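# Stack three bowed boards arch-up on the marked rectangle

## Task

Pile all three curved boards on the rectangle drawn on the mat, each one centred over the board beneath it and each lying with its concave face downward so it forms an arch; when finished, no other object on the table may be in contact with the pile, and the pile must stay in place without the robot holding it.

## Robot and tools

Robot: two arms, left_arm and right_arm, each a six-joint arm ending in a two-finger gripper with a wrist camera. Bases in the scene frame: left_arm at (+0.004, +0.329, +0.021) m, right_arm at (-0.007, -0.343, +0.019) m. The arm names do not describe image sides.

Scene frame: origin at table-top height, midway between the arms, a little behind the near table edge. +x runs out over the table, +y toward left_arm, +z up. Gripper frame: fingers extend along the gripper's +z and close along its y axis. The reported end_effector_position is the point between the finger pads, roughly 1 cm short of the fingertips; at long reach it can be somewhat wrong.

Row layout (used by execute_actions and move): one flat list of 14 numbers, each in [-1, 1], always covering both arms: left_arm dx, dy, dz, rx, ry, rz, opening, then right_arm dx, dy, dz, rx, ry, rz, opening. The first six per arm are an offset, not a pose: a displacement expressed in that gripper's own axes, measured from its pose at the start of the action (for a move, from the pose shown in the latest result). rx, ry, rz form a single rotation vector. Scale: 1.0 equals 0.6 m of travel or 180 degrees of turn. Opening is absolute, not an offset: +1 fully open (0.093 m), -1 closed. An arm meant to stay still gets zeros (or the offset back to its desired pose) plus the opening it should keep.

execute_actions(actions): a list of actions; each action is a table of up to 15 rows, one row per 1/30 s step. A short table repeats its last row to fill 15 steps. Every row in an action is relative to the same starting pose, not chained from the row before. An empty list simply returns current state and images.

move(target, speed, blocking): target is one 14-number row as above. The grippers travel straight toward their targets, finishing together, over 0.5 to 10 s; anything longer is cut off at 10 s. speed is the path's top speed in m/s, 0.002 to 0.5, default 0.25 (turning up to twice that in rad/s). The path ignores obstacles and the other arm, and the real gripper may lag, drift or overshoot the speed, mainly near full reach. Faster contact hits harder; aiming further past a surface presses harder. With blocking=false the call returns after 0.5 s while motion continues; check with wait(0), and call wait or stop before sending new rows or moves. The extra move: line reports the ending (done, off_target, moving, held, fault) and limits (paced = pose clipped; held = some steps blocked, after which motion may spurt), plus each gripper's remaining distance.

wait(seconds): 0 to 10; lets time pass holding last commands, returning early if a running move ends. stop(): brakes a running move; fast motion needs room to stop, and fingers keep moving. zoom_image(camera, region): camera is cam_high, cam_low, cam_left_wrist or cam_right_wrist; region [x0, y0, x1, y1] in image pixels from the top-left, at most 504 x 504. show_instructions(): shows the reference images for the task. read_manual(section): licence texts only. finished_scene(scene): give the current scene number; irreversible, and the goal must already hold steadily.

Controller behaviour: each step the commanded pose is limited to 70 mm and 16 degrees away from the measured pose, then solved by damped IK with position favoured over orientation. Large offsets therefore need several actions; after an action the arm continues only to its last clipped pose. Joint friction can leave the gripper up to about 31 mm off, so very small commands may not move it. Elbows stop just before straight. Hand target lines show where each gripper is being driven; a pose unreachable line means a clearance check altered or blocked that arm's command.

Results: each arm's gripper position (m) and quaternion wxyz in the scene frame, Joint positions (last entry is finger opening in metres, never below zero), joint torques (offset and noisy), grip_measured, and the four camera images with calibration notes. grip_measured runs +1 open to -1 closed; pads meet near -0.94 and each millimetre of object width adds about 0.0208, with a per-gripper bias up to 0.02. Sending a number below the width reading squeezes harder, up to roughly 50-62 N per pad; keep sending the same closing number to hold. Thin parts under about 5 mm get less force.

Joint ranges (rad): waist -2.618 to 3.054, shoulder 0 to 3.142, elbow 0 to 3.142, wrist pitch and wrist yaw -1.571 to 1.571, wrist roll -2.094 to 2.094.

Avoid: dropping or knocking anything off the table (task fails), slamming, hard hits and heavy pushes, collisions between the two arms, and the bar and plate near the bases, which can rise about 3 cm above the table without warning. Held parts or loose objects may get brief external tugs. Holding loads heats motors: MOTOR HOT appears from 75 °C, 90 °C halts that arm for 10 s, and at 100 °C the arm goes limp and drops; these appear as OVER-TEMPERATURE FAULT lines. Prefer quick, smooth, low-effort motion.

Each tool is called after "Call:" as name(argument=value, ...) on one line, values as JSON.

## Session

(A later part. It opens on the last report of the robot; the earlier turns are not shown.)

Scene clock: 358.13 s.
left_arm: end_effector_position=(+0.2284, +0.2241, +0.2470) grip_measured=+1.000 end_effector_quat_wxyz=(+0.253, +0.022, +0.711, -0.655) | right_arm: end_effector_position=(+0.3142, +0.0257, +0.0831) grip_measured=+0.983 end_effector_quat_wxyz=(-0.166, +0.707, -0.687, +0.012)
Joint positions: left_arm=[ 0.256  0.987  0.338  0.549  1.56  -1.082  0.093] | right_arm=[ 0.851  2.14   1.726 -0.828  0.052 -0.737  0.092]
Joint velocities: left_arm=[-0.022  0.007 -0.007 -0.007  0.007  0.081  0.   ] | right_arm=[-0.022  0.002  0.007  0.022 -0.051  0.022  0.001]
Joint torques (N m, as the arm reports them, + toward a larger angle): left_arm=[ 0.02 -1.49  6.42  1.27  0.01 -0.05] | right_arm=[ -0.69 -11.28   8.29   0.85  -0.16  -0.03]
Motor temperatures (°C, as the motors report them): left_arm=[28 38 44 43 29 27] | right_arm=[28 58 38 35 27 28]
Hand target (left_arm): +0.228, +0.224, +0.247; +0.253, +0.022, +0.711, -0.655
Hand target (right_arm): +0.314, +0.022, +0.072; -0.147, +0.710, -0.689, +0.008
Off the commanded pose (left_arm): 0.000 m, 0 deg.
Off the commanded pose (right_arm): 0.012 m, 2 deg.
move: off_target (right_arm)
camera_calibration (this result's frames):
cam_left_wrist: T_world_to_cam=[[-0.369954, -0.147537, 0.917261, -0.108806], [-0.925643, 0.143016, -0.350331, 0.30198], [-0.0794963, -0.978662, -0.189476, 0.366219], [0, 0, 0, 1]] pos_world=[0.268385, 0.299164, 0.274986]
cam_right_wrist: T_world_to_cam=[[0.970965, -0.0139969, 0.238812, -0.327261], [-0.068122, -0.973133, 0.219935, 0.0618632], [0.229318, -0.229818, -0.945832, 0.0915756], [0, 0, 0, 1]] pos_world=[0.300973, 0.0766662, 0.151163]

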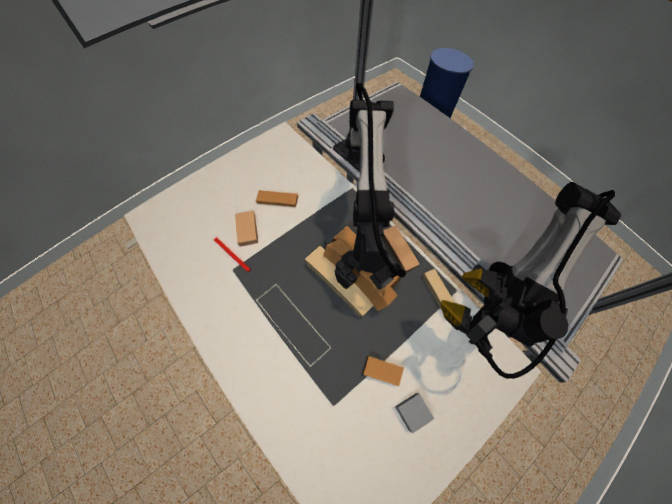

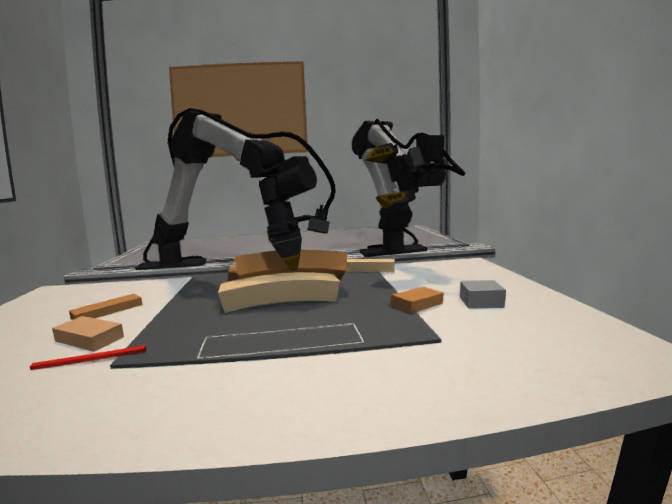

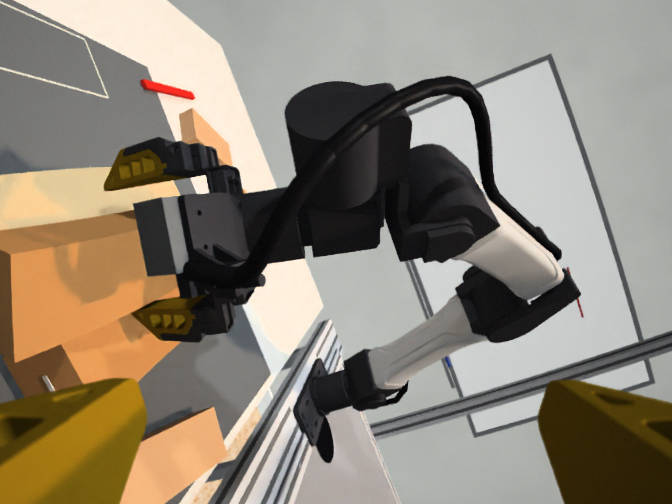

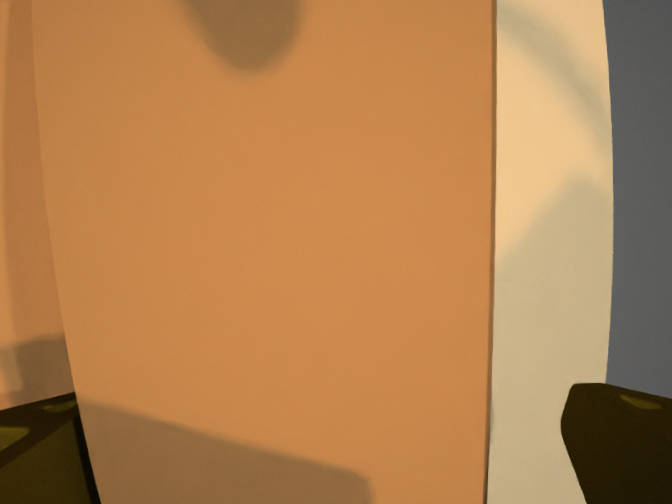

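Call:
move(target=[0,0,0,0,0,0,1, 0.0,0.0,0.015,0,0,0,-0.05], speed=0.04)

Call:
move(target=[0,0,0,0,0,0,1, 0.0,0.0,-0.07,0,0,0,-0.05], speed=0.04)

Call:
zoom_image(camera="cam_low", region=[200, 200, 400, 330])

Scene clock: 361.17 s.
left_arm: end_effector_position=(+0.2284, +0.2241, +0.2470) grip_measured=+1.000 end_effector_quat_wxyz=(+0.253, +0.022, +0.711, -0.655) | right_arm: end_effector_position=(+0.3087, +0.0261, +0.0819) grip_measured=+0.343 end_effector_quat_wxyz=(-0.159, +0.710, -0.686, +0.004)
Joint positions: left_arm=[ 0.256  0.987  0.338  0.549  1.56  -1.082  0.093] | right_arm=[ 0.854  2.14   1.726 -0.842  0.035 -0.738  0.062]
Joint velocities: left_arm=[ 0.012  0.012 -0.027 -0.095 -0.007 -0.022  0.   ] | right_arm=[-0.012 -0.002 -0.007 -0.066 -0.007 -0.066 -0.001]
Joint torques (N m, as the arm reports them, + toward a larger angle): left_arm=[-0.07 -1.7   6.67  1.2  -0.03 -0.03] | right_arm=[ -0.63 -12.29   6.88   1.29   0.1    0.02]
Motor temperatures (°C, as the motors report them): left_arm=[28 38 44 43 29 27] | right_arm=[28 58 38 35 27 28]
Hand target (left_arm): +0.228, +0.224, +0.247; +0.253, +0.022, +0.711, -0.655
Hand target (right_arm): +0.316, +0.027, +0.075; -0.166, +0.707, -0.687, +0.012
Off the commanded pose (left_arm): 0.000 m, 0 deg.
Off the commanded pose (right_arm): 0.011 m, 1 deg.
move: off_target (right_arm)
camera_calibration (this result's frames):
cam_left_wrist: T_world_to_cam=[[-0.369954, -0.147537, 0.917261, -0.108806], [-0.925643, 0.143016, -0.350331, 0.30198], [-0.0794963, -0.978662, -0.189476, 0.366219], [0, 0, 0, 1]] pos_world=[0.268385, 0.299164, 0.274986]
cam_right_wrist: T_world_to_cam=[[0.975822, -0.00494192, 0.21851, -0.321761], [-0.0546609, -0.973493, 0.222087, 0.0578339], [0.211621, -0.228662, -0.950227, 0.0975948], [0, 0, 0, 1]] pos_world=[0.296489, 0.0770269, 0.150201]

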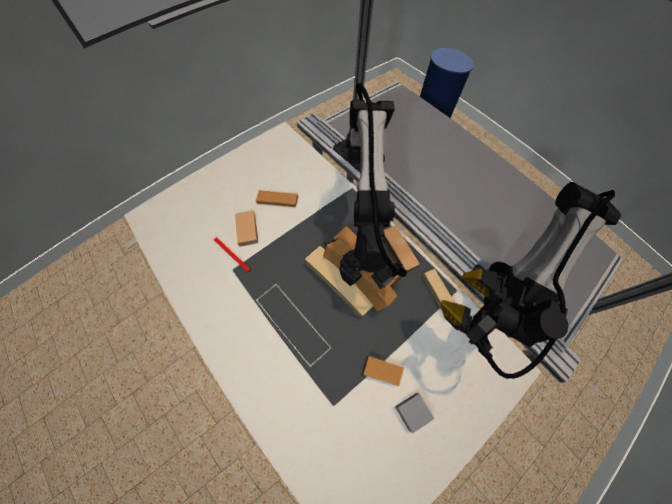

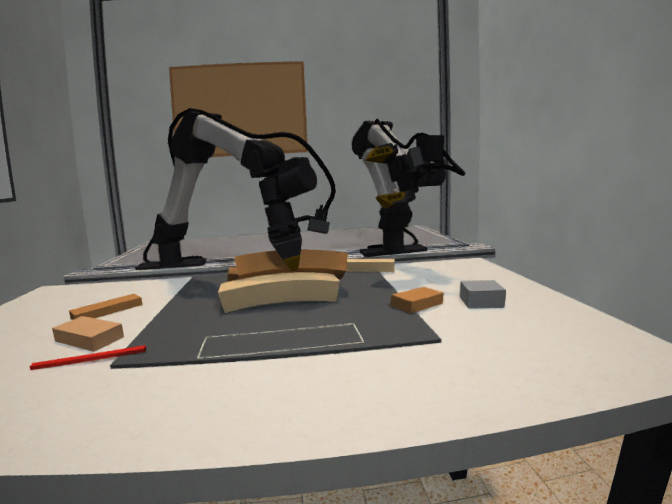

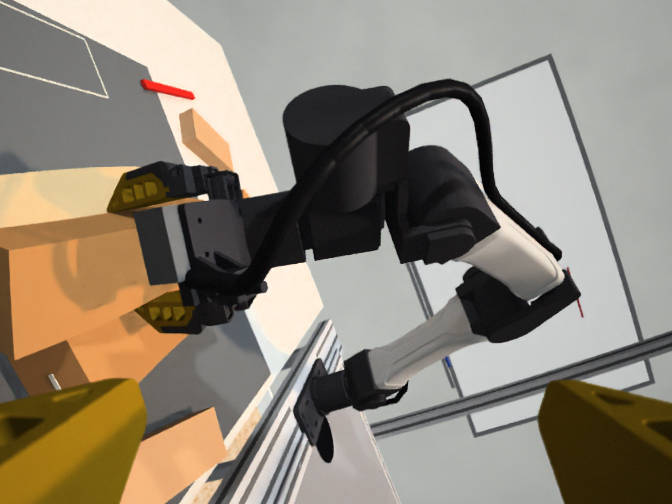

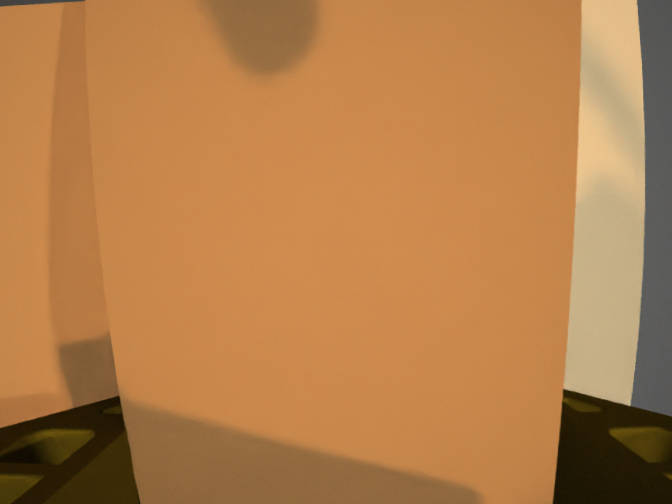

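Scene clock: 362.53 s.
left_arm: end_effector_position=(+0.2284, +0.2241, +0.2470) grip_measured=+1.000 end_effector_quat_wxyz=(+0.253, +0.022, +0.711, -0.655) | right_arm: end_effector_position=(+0.2977, +0.0124, +0.0991) grip_measured=+0.343 end_effector_quat_wxyz=(-0.136, +0.712, -0.689, +0.006)
Joint positions: left_arm=[ 0.256  0.987  0.338  0.549  1.56  -1.082  0.093] | right_arm=[ 0.854  2.1    1.746 -0.949  0.037 -0.733  0.062]
Joint velocities: left_arm=[ 0.002  0.002  0.002  0.007 -0.051  0.022  0.   ] | right_arm=[-0.012 -0.012 -0.007 -0.022 -0.022 -0.037  0.   ]
Joint torques (N m, as the arm reports them, + toward a larger angle): left_arm=[-0.01 -1.52  6.45  1.24 -0.03 -0.03] | right_arm=[  0.03 -15.69   9.29   0.75  -0.01  -0.01]
Motor temperatures (°C, as the motors report them): left_arm=[28 38 44 43 29 27] | right_arm=[28 58 38 35 27 28]
Hand target (left_arm): +0.228, +0.224, +0.247; +0.253, +0.022, +0.711, -0.655
Hand target (right_arm): +0.299, +0.017, +0.122; -0.159, +0.710, -0.686, +0.004
Off the commanded pose (left_arm): 0.000 m, 0 deg.
Off the commanded pose (right_arm): 0.023 m, 3 deg.
move: off_target (right_arm)
camera_calibration (this result's frames):
cam_left_wrist: T_world_to_cam=[[-0.369954, -0.147537, 0.917261, -0.108806], [-0.925643, 0.143016, -0.350331, 0.30198], [-0.0794963, -0.978662, -0.189476, 0.366219], [0, 0, 0, 1]] pos_world=[0.268385, 0.299164, 0.274986]
cam_right_wrist: T_world_to_cam=[[0.981842, -0.00177797, 0.189693, -0.313785], [-0.0516583, -0.964672, 0.258339, 0.035453], [0.182532, -0.263447, -0.947247, 0.121866], [0, 0, 0, 1]] pos_world=[0.287675, 0.0657479, 0.165801]

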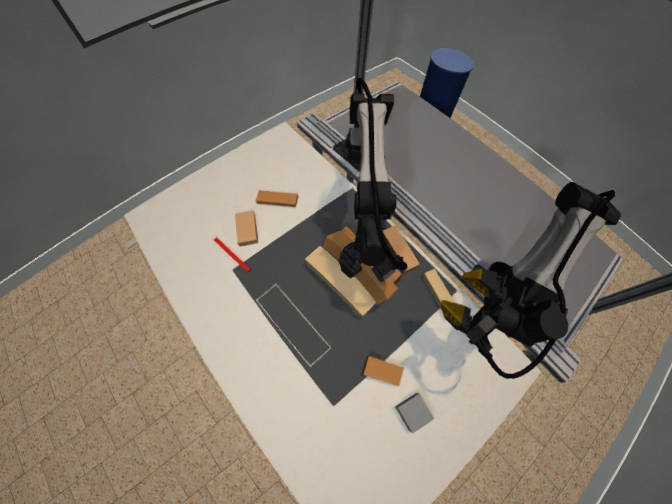

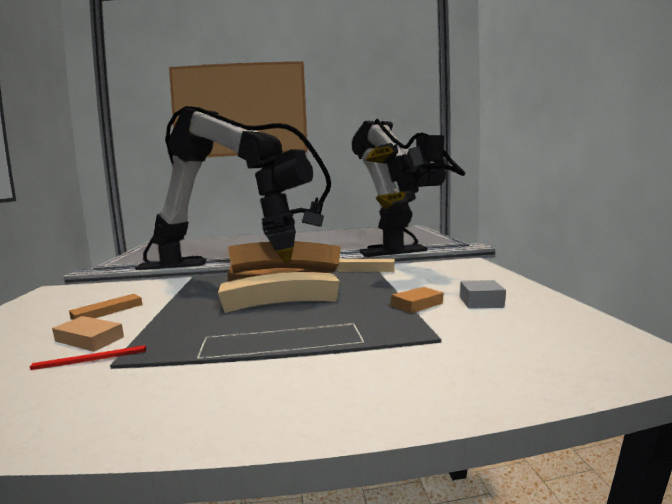

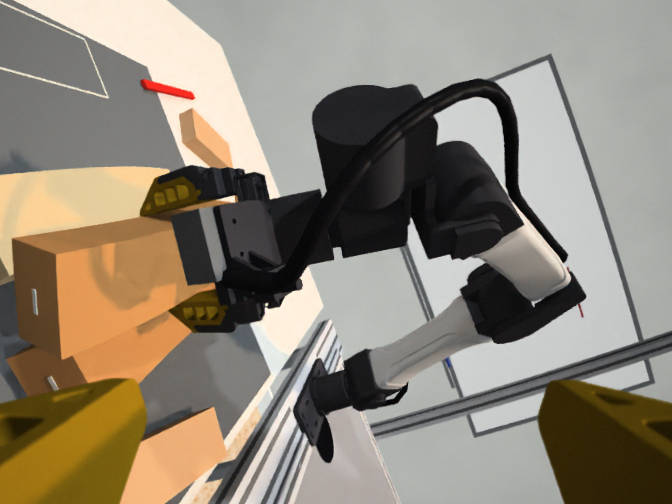

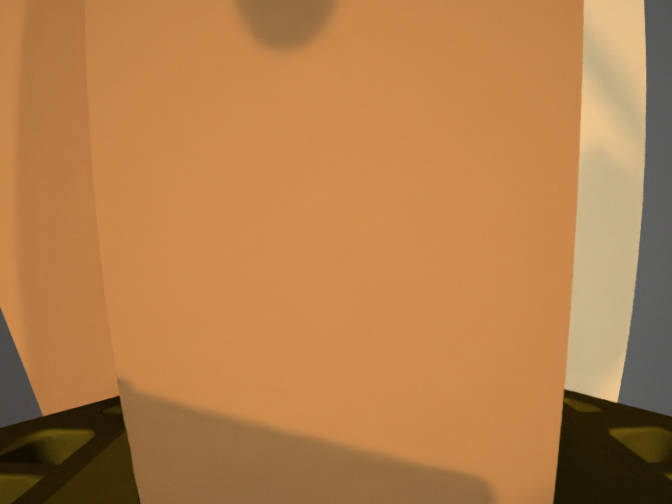

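Region (200, 200, 400, 330) of cam_low's 672x504 image, scaled by 2.520, with more detail than that image has; it fills the top 328 rows of this view, and the rest is white.

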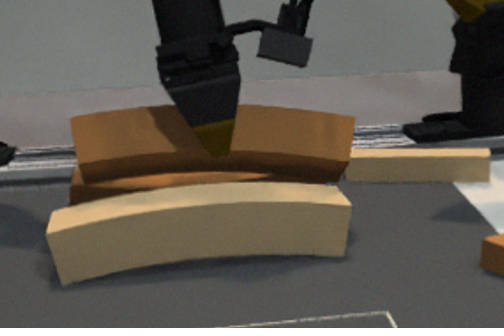

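Call:
move(target=[0,0,0,0,0,0,1, -0.005,-0.11,-0.05,-0.12,0,0,-0.05], speed=0.04)

Call:
zoom_image(camera="cam_low", region=[200, 200, 400, 330])

Scene clock: 371.47 s.
left_arm: end_effector_position=(+0.2284, +0.2241, +0.2470) grip_measured=+1.000 end_effector_quat_wxyz=(+0.253, +0.022, +0.711, -0.655) | right_arm: end_effector_position=(+0.3542, +0.0087, +0.1357) grip_measured=+0.343 end_effector_quat_wxyz=(-0.075, +0.717, -0.686, -0.102)
Joint positions: left_arm=[ 0.256  0.987  0.338  0.549  1.56  -1.082  0.093] | right_arm=[ 0.681  2.528  2.64  -1.555 -0.212 -0.899  0.062]
Joint velocities: left_arm=[ 0.002 -0.007 -0.007  0.051 -0.022  0.007  0.   ] | right_arm=[-0.002 -0.002 -0.007 -0.037 -0.007 -0.051  0.001]
Joint torques (N m, as the arm reports them, + toward a larger angle): left_arm=[ 0.07 -1.61  6.58  1.27 -0.02 -0.07] | right_arm=[ -0.9  -15.32   8.87   0.43  -0.54  -0.1 ]
Motor temperatures (°C, as the motors report them): left_arm=[28 38 44 43 29 27] | right_arm=[28 60 39 35 27 28]
Hand target (left_arm): +0.228, +0.224, +0.247; +0.253, +0.022, +0.711, -0.655
Hand target (right_arm): +0.356, +0.011, +0.141; -0.084, +0.716, -0.684, -0.113
Off the commanded pose (left_arm): 0.000 m, 0 deg.
Off the commanded pose (right_arm): 0.007 m, 9 deg.
joint sent to its limit (right arm) — the command would take joint 4 (wrist pitch) past its lower limit, so that joint was sent only as far as its limit.
move: off_target (right_arm)
camera_calibration (this result's frames):
cam_left_wrist: T_world_to_cam=[[-0.369954, -0.147537, 0.917261, -0.108806], [-0.925643, 0.143016, -0.350331, 0.30198], [-0.0794963, -0.978662, -0.189476, 0.366219], [0, 0, 0, 1]] pos_world=[0.268385, 0.299164, 0.274986]
cam_right_wrist: T_world_to_cam=[[0.99839, 0.0336359, -0.0456726, -0.350385], [0.0421361, -0.978848, 0.200204, 0.000200352], [-0.0379725, -0.201806, -0.978689, 0.227125], [0, 0, 0, 1]] pos_world=[0.358437, 0.0578168, 0.206242]

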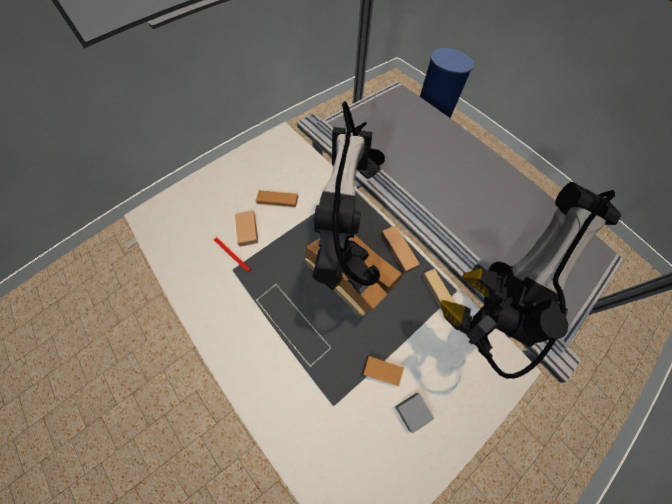

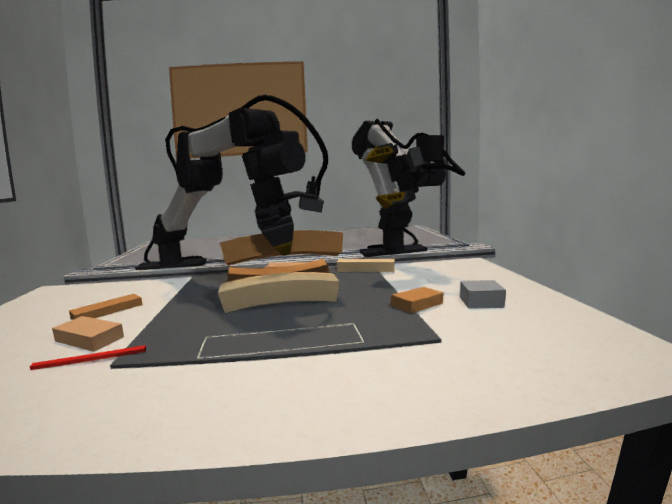

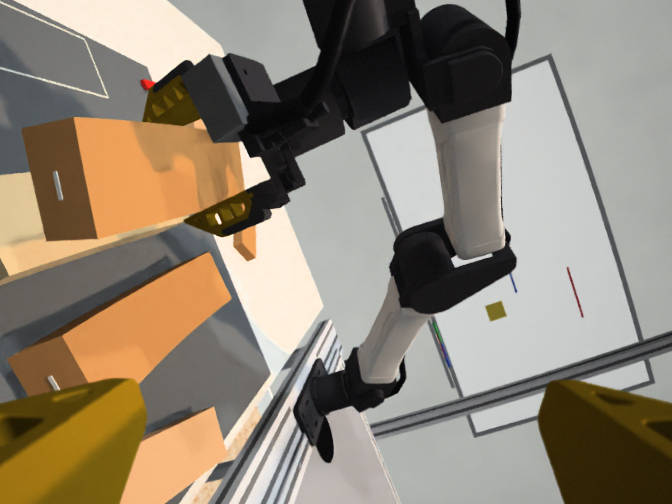

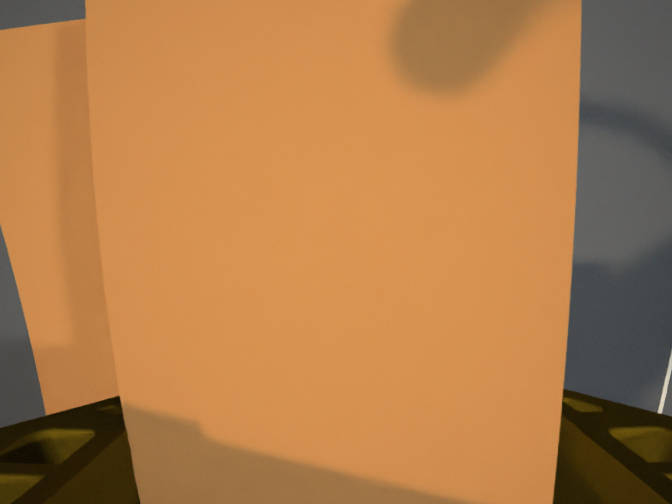

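Region (200, 200, 400, 330) of cam_low's 672x504 image, scaled by 2.520, with more detail than that image has; it fills the top 328 rows of this view, and the rest is white.

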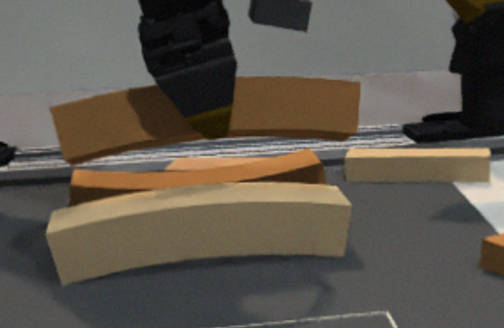

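Call:
move(target=[0,0,0,0,0,0,1, 0.024,-0.007,0.05,-0.04,0,0,-0.05], speed=0.03)

Call:
zoom_image(camera="cam_low", region=[200, 200, 400, 330])

Scene clock: 376.03 s.
left_arm: end_effector_position=(+0.2284, +0.2241, +0.2470) grip_measured=+1.000 end_effector_quat_wxyz=(+0.253, +0.022, +0.711, -0.655) | right_arm: end_effector_position=(+0.3591, +0.0027, +0.1042) grip_measured=+0.343 end_effector_quat_wxyz=(-0.048, +0.720, -0.680, -0.127)
Joint positions: left_arm=[ 0.256  0.987  0.338  0.549  1.56  -1.082  0.093] | right_arm=[ 0.65   2.597  2.64  -1.556 -0.261 -0.95   0.062]
Joint velocities: left_arm=[-0.007 -0.007  0.007  0.037 -0.022  0.007  0.   ] | right_arm=[-0.037 -0.007  0.002 -0.051 -0.051 -0.022  0.001]
Joint torques (N m, as the arm reports them, + toward a larger angle): left_arm=[-0.05 -1.67  6.46  1.24 -0.04 -0.01] | right_arm=[ -0.91 -15.74   6.19   0.31  -0.53   0.  ]
Motor temperatures (°C, as the motors report them): left_arm=[28 38 44 43 29 27] | right_arm=[28 61 39 34 27 28]
Hand target (left_arm): +0.228, +0.224, +0.247; +0.253, +0.022, +0.711, -0.655
Hand target (right_arm): +0.357, +0.002, +0.103; -0.044, +0.718, -0.680, -0.142
Off the commanded pose (left_arm): 0.000 m, 0 deg.
Off the commanded pose (right_arm): 0.002 m, 3 deg.
joint sent to its limit (right arm) — the command would take joint 4 (wrist pitch) past its lower limit, so that joint was sent only as far as its limit.
move: off_target (right_arm)
camera_calibration (this result's frames):
cam_left_wrist: T_world_to_cam=[[-0.369954, -0.147537, 0.917261, -0.108806], [-0.925643, 0.143016, -0.350331, 0.30198], [-0.0794963, -0.978662, -0.189476, 0.366219], [0, 0, 0, 1]] pos_world=[0.268385, 0.299164, 0.274986]
cam_right_wrist: T_world_to_cam=[[0.991449, 0.0557033, -0.118009, -0.346565], [0.078495, -0.976992, 0.198308, -0.0124266], [-0.104247, -0.205875, -0.97301, 0.218538], [0, 0, 0, 1]] pos_world=[0.367359, 0.0521557, 0.174206]

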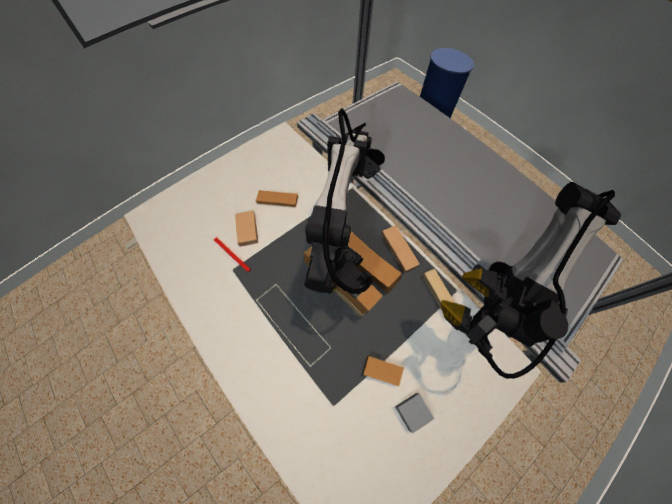

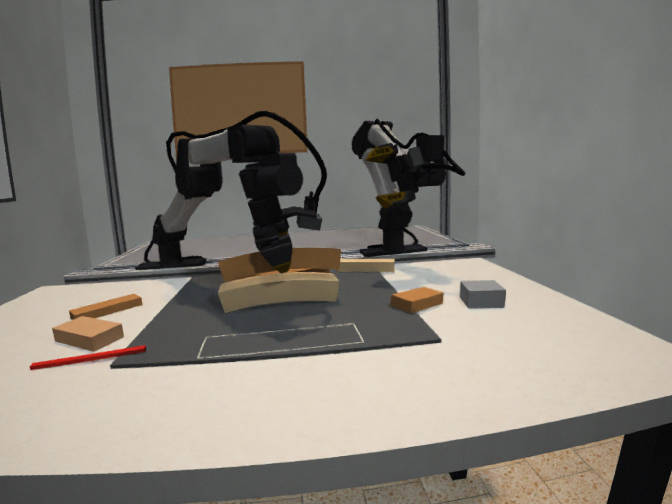

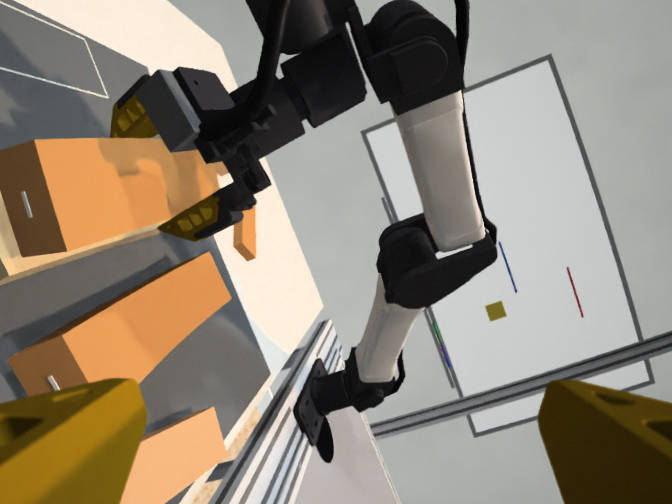

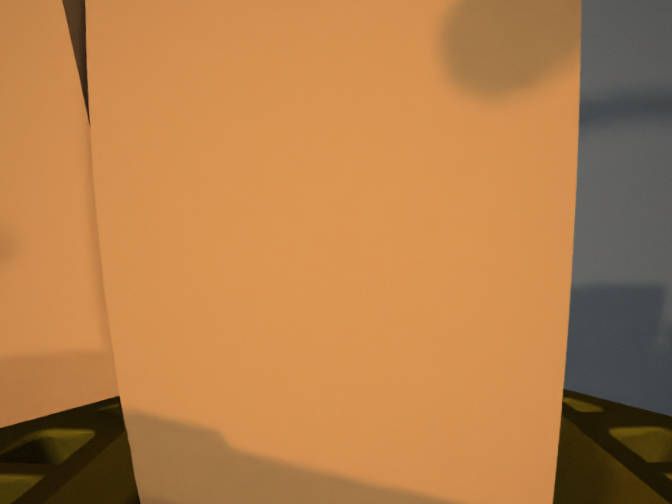

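Region (200, 200, 400, 330) of cam_low's 672x504 image, scaled by 2.520, with more detail than that image has; it fills the top 328 rows of this view, and the rest is white.

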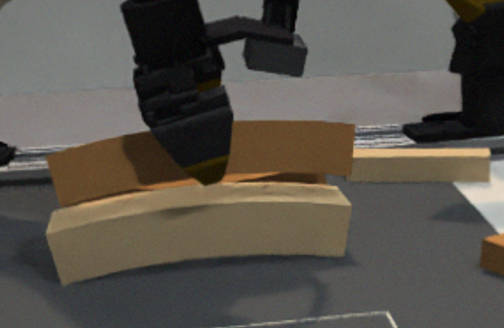

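Call:
move(target=[0,0,0,0,0,0,1, 0.01,0,0.02,0,0,0,-0.05], speed=0.02)

Call:
move(target=[0,0,0,0,0,0,1, 0,0,0,0,0,0,0.75], speed=0.02)

Call:
zoom_image(camera="cam_low", region=[200, 200, 400, 330])

Scene clock: 379.03 s.
left_arm: end_effector_position=(+0.2284, +0.2241, +0.2470) grip_measured=+1.000 end_effector_quat_wxyz=(+0.253, +0.022, +0.711, -0.655) | right_arm: end_effector_position=(+0.3552, -0.0000, +0.0933) grip_measured=+0.343 end_effector_quat_wxyz=(-0.041, +0.719, -0.681, -0.129)
Joint positions: left_arm=[ 0.256  0.987  0.338  0.549  1.56  -1.082  0.093] | right_arm=[ 0.65   2.548  2.502 -1.48  -0.262 -0.949  0.062]
Joint velocities: left_arm=[-0.017 -0.002 -0.012 -0.022 -0.022 -0.037  0.   ] | right_arm=[ 0.002 -0.022 -0.017 -0.022 -0.051  0.022 -0.001]
Joint torques (N m, as the arm reports them, + toward a larger angle): left_arm=[-0.01 -1.52  6.62  1.27 -0.03 -0.03] | right_arm=[ -0.38 -16.59   5.15   0.61  -0.3    0.01]
Motor temperatures (°C, as the motors report them): left_arm=[28 38 44 43 29 27] | right_arm=[28 62 39 34 27 28]
Hand target (left_arm): +0.228, +0.224, +0.247; +0.253, +0.022, +0.711, -0.655
Hand target (right_arm): +0.358, -0.000, +0.091; -0.047, +0.720, -0.680, -0.128
Off the commanded pose (left_arm): 0.000 m, 0 deg.
Off the commanded pose (right_arm): 0.003 m, 1 deg.
move: done
camera_calibration (this result's frames):
cam_left_wrist: T_world_to_cam=[[-0.369954, -0.147537, 0.917261, -0.108806], [-0.925643, 0.143016, -0.350331, 0.30198], [-0.0794963, -0.978662, -0.189476, 0.366219], [0, 0, 0, 1]] pos_world=[0.268385, 0.299164, 0.274986]
cam_right_wrist: T_world_to_cam=[[0.990115, 0.0542067, -0.129362, -0.342332], [0.0801313, -0.975578, 0.204514, -0.0138046], [-0.115117, -0.212858, -0.970278, 0.210522], [0, 0, 0, 1]] pos_world=[0.364289, 0.0499005, 0.162803]

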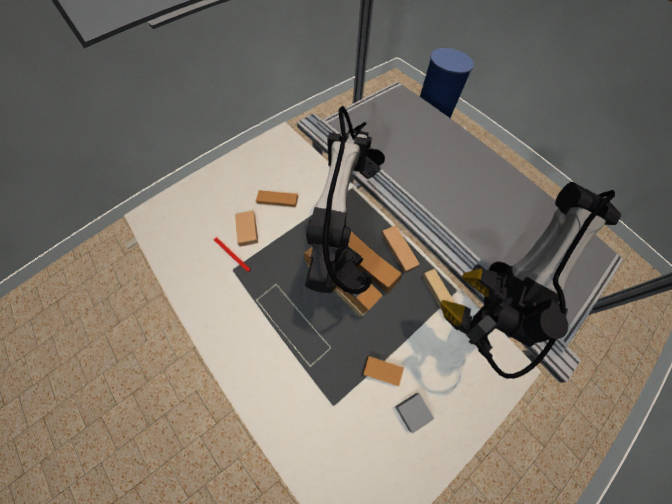

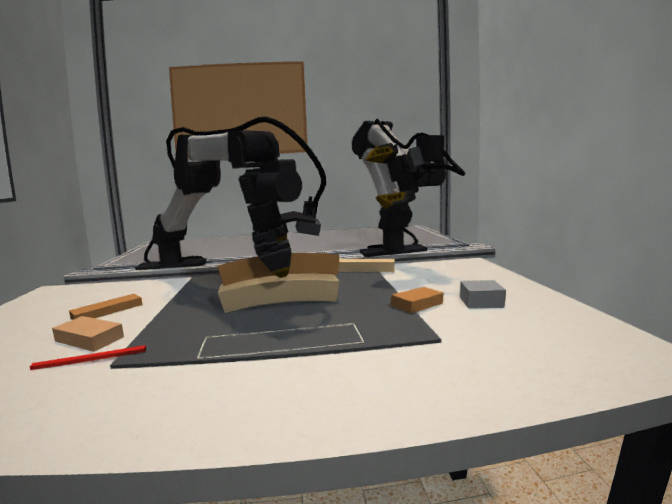

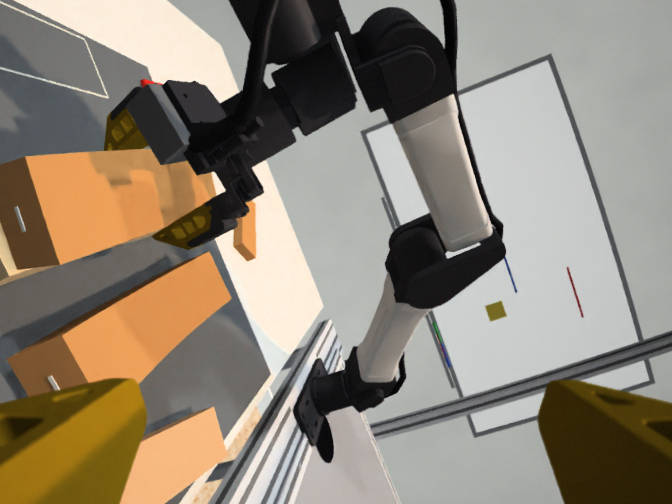

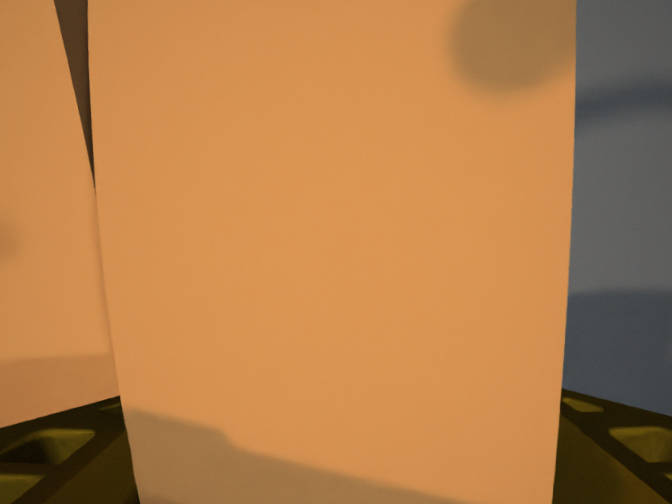

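Scene clock: 379.53 s.
left_arm: end_effector_position=(+0.2284, +0.2241, +0.2470) grip_measured=+1.000 end_effector_quat_wxyz=(+0.253, +0.022, +0.711, -0.655) | right_arm: end_effector_position=(+0.3552, +0.0000, +0.0933) grip_measured=+0.748 end_effector_quat_wxyz=(-0.041, +0.719, -0.682, -0.129)
Joint positions: left_arm=[ 0.256  0.987  0.338  0.549  1.56  -1.082  0.093] | right_arm=[ 0.65   2.548  2.502 -1.48  -0.263 -0.948  0.081]
Joint velocities: left_arm=[-0.007  0.002  0.002 -0.051  0.037 -0.007  0.   ] | right_arm=[-0.012  0.002  0.002 -0.022 -0.007  0.022  0.001]
Joint torques (N m, as the arm reports them, + toward a larger angle): left_arm=[ 0.04 -1.71  6.59  1.25 -0.07 -0.04] | right_arm=[ -0.25 -15.88   6.92   0.41  -0.28  -0.06]
Motor temperatures (°C, as the motors report them): left_arm=[28 38 44 43 29 27] | right_arm=[28 62 39 34 27 28]
Hand target (left_arm): +0.228, +0.224, +0.247; +0.253, +0.022, +0.711, -0.655
Hand target (right_arm): +0.355, +0.000, +0.093; -0.041, +0.719, -0.681, -0.129
Off the commanded pose (left_arm): 0.000 m, 0 deg.
Off the commanded pose (right_arm): 0.000 m, 0 deg.
move: done
camera_calibration (this result's frames):
cam_left_wrist: T_world_to_cam=[[-0.369954, -0.147537, 0.917261, -0.108806], [-0.925643, 0.143016, -0.350331, 0.30198], [-0.0794963, -0.978662, -0.189476, 0.366219], [0, 0, 0, 1]] pos_world=[0.268385, 0.299164, 0.274986]
cam_right_wrist: T_world_to_cam=[[0.990107, 0.0531523, -0.129855, -0.342245], [0.0791766, -0.975695, 0.204327, -0.0134014], [-0.115839, -0.212587, -0.970252, 0.210798], [0, 0, 0, 1]] pos_world=[0.364339, 0.0499282, 0.162823]

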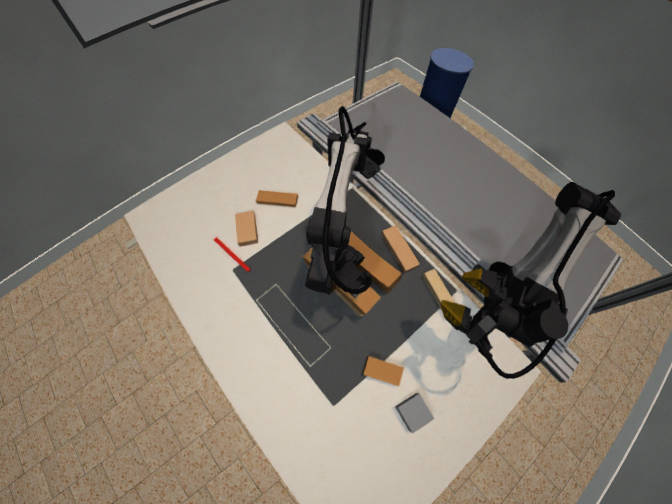

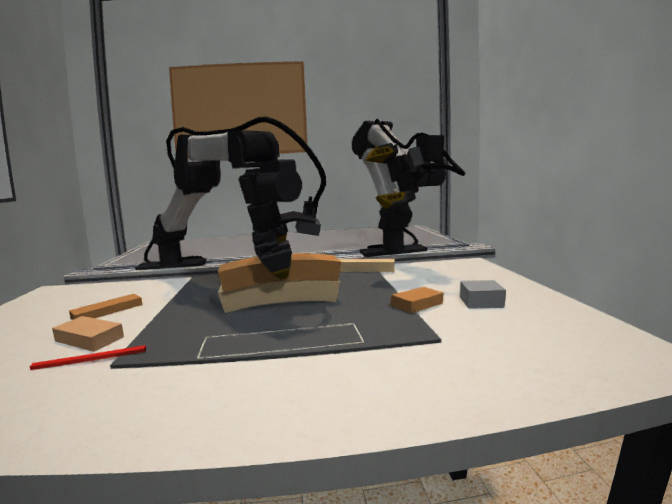

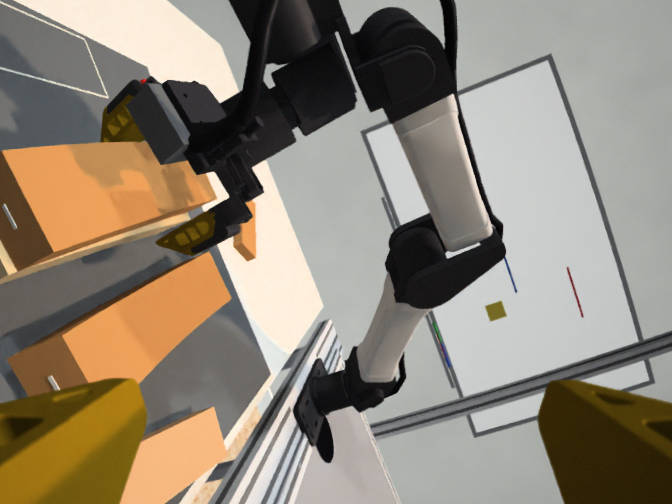

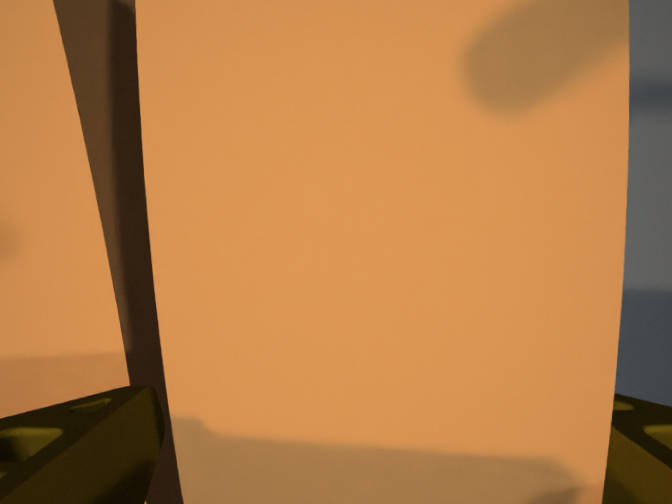

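Region (200, 200, 400, 330) of cam_low's 672x504 image, scaled by 2.520, with more detail than that image has; it fills the top 328 rows of this view, and the rest is white.

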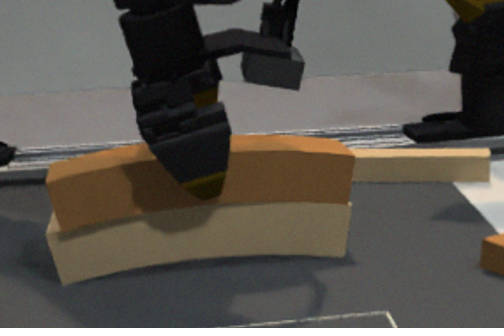

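Call:
move(target=[0,0,0,0,0,0,1, 0.013,-0.013,0.05,0.04,0,0,1], speed=0.03)

Call:
zoom_image(camera="cam_low", region=[200, 200, 400, 330])

Scene clock: 385.63 s.
left_arm: end_effector_position=(+0.2284, +0.2241, +0.2470) grip_measured=+1.000 end_effector_quat_wxyz=(+0.253, +0.022, +0.711, -0.655) | right_arm: end_effector_position=(+0.3640, -0.0008, +0.0639) grip_measured=+0.983 end_effector_quat_wxyz=(-0.089, +0.713, -0.689, -0.092)
Joint positions: left_arm=[ 0.256  0.987  0.338  0.549  1.56  -1.082  0.093] | right_arm=[ 0.658  2.4    2.115 -1.131 -0.199 -0.912  0.092]
Joint velocities: left_arm=[-0.002 -0.012  0.012 -0.081  0.007 -0.037  0.   ] | right_arm=[-0.002 -0.002 -0.012 -0.007  0.007  0.022 -0.   ]
Joint torques (N m, as the arm reports them, + toward a larger angle): left_arm=[-0.03 -1.55  6.63  1.24 -0.05 -0.06] | right_arm=[  0.76 -16.17   5.32   0.64  -0.14   0.04]
Motor temperatures (°C, as the motors report them): left_arm=[28 38 44 43 29 27] | right_arm=[28 64 39 34 27 28]
Hand target (left_arm): +0.228, +0.224, +0.247; +0.253, +0.022, +0.711, -0.655
Hand target (right_arm): +0.360, +0.000, +0.062; -0.087, +0.715, -0.688, -0.087
Off the commanded pose (left_arm): 0.000 m, 0 deg.
Off the commanded pose (right_arm): 0.005 m, 1 deg.
move: done
camera_calibration (this result's frames):
cam_left_wrist: T_world_to_cam=[[-0.369954, -0.147537, 0.917261, -0.108806], [-0.925643, 0.143016, -0.350331, 0.30198], [-0.0794963, -0.978662, -0.189476, 0.366219], [0, 0, 0, 1]] pos_world=[0.268385, 0.299164, 0.274986]
cam_right_wrist: T_world_to_cam=[[0.999696, 0.0210379, -0.0128518, -0.365731], [0.023136, -0.980656, 0.194369, 0.0121252], [-0.00851405, -0.194608, -0.980844, 0.144741], [0, 0, 0, 1]] pos_world=[0.366571, 0.0477527, 0.134912]

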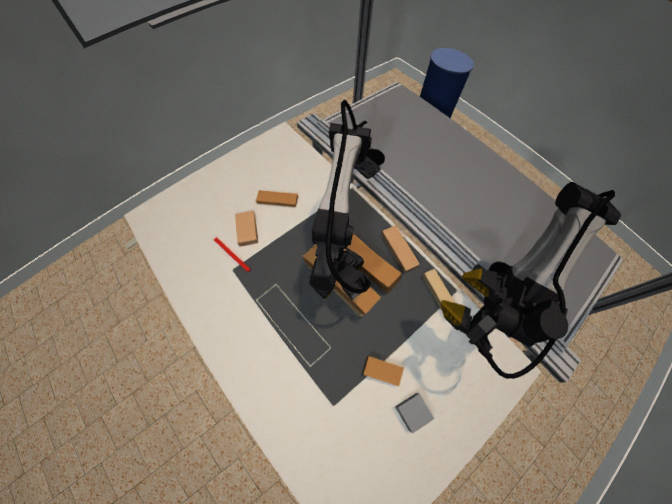

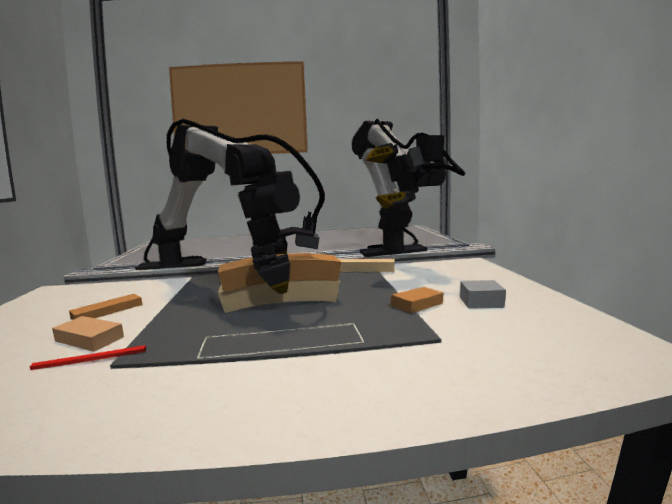

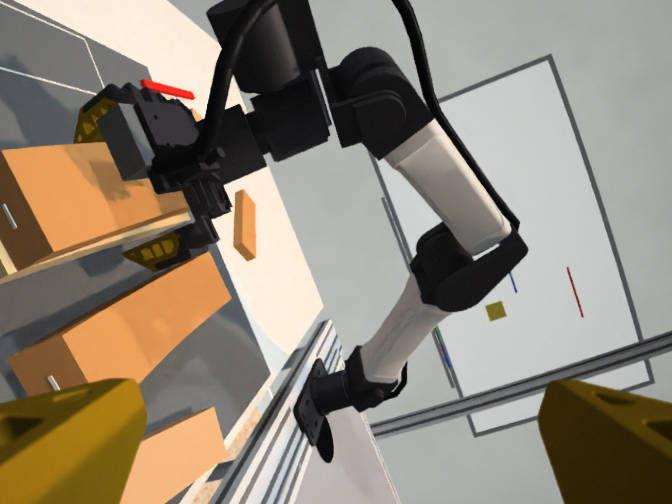

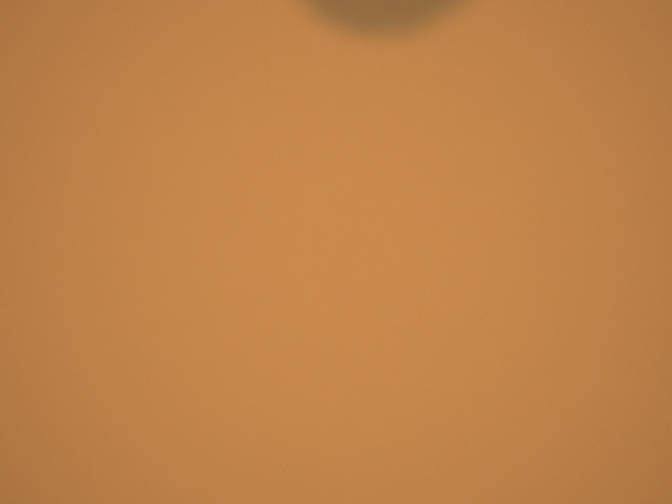

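Region (200, 200, 400, 330) of cam_low's 672x504 image, scaled by 2.520, with more detail than that image has; it fills the top 328 rows of this view, and the rest is white.

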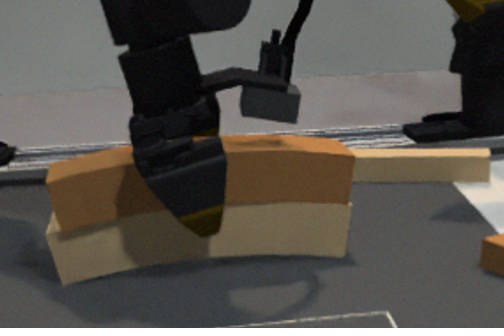

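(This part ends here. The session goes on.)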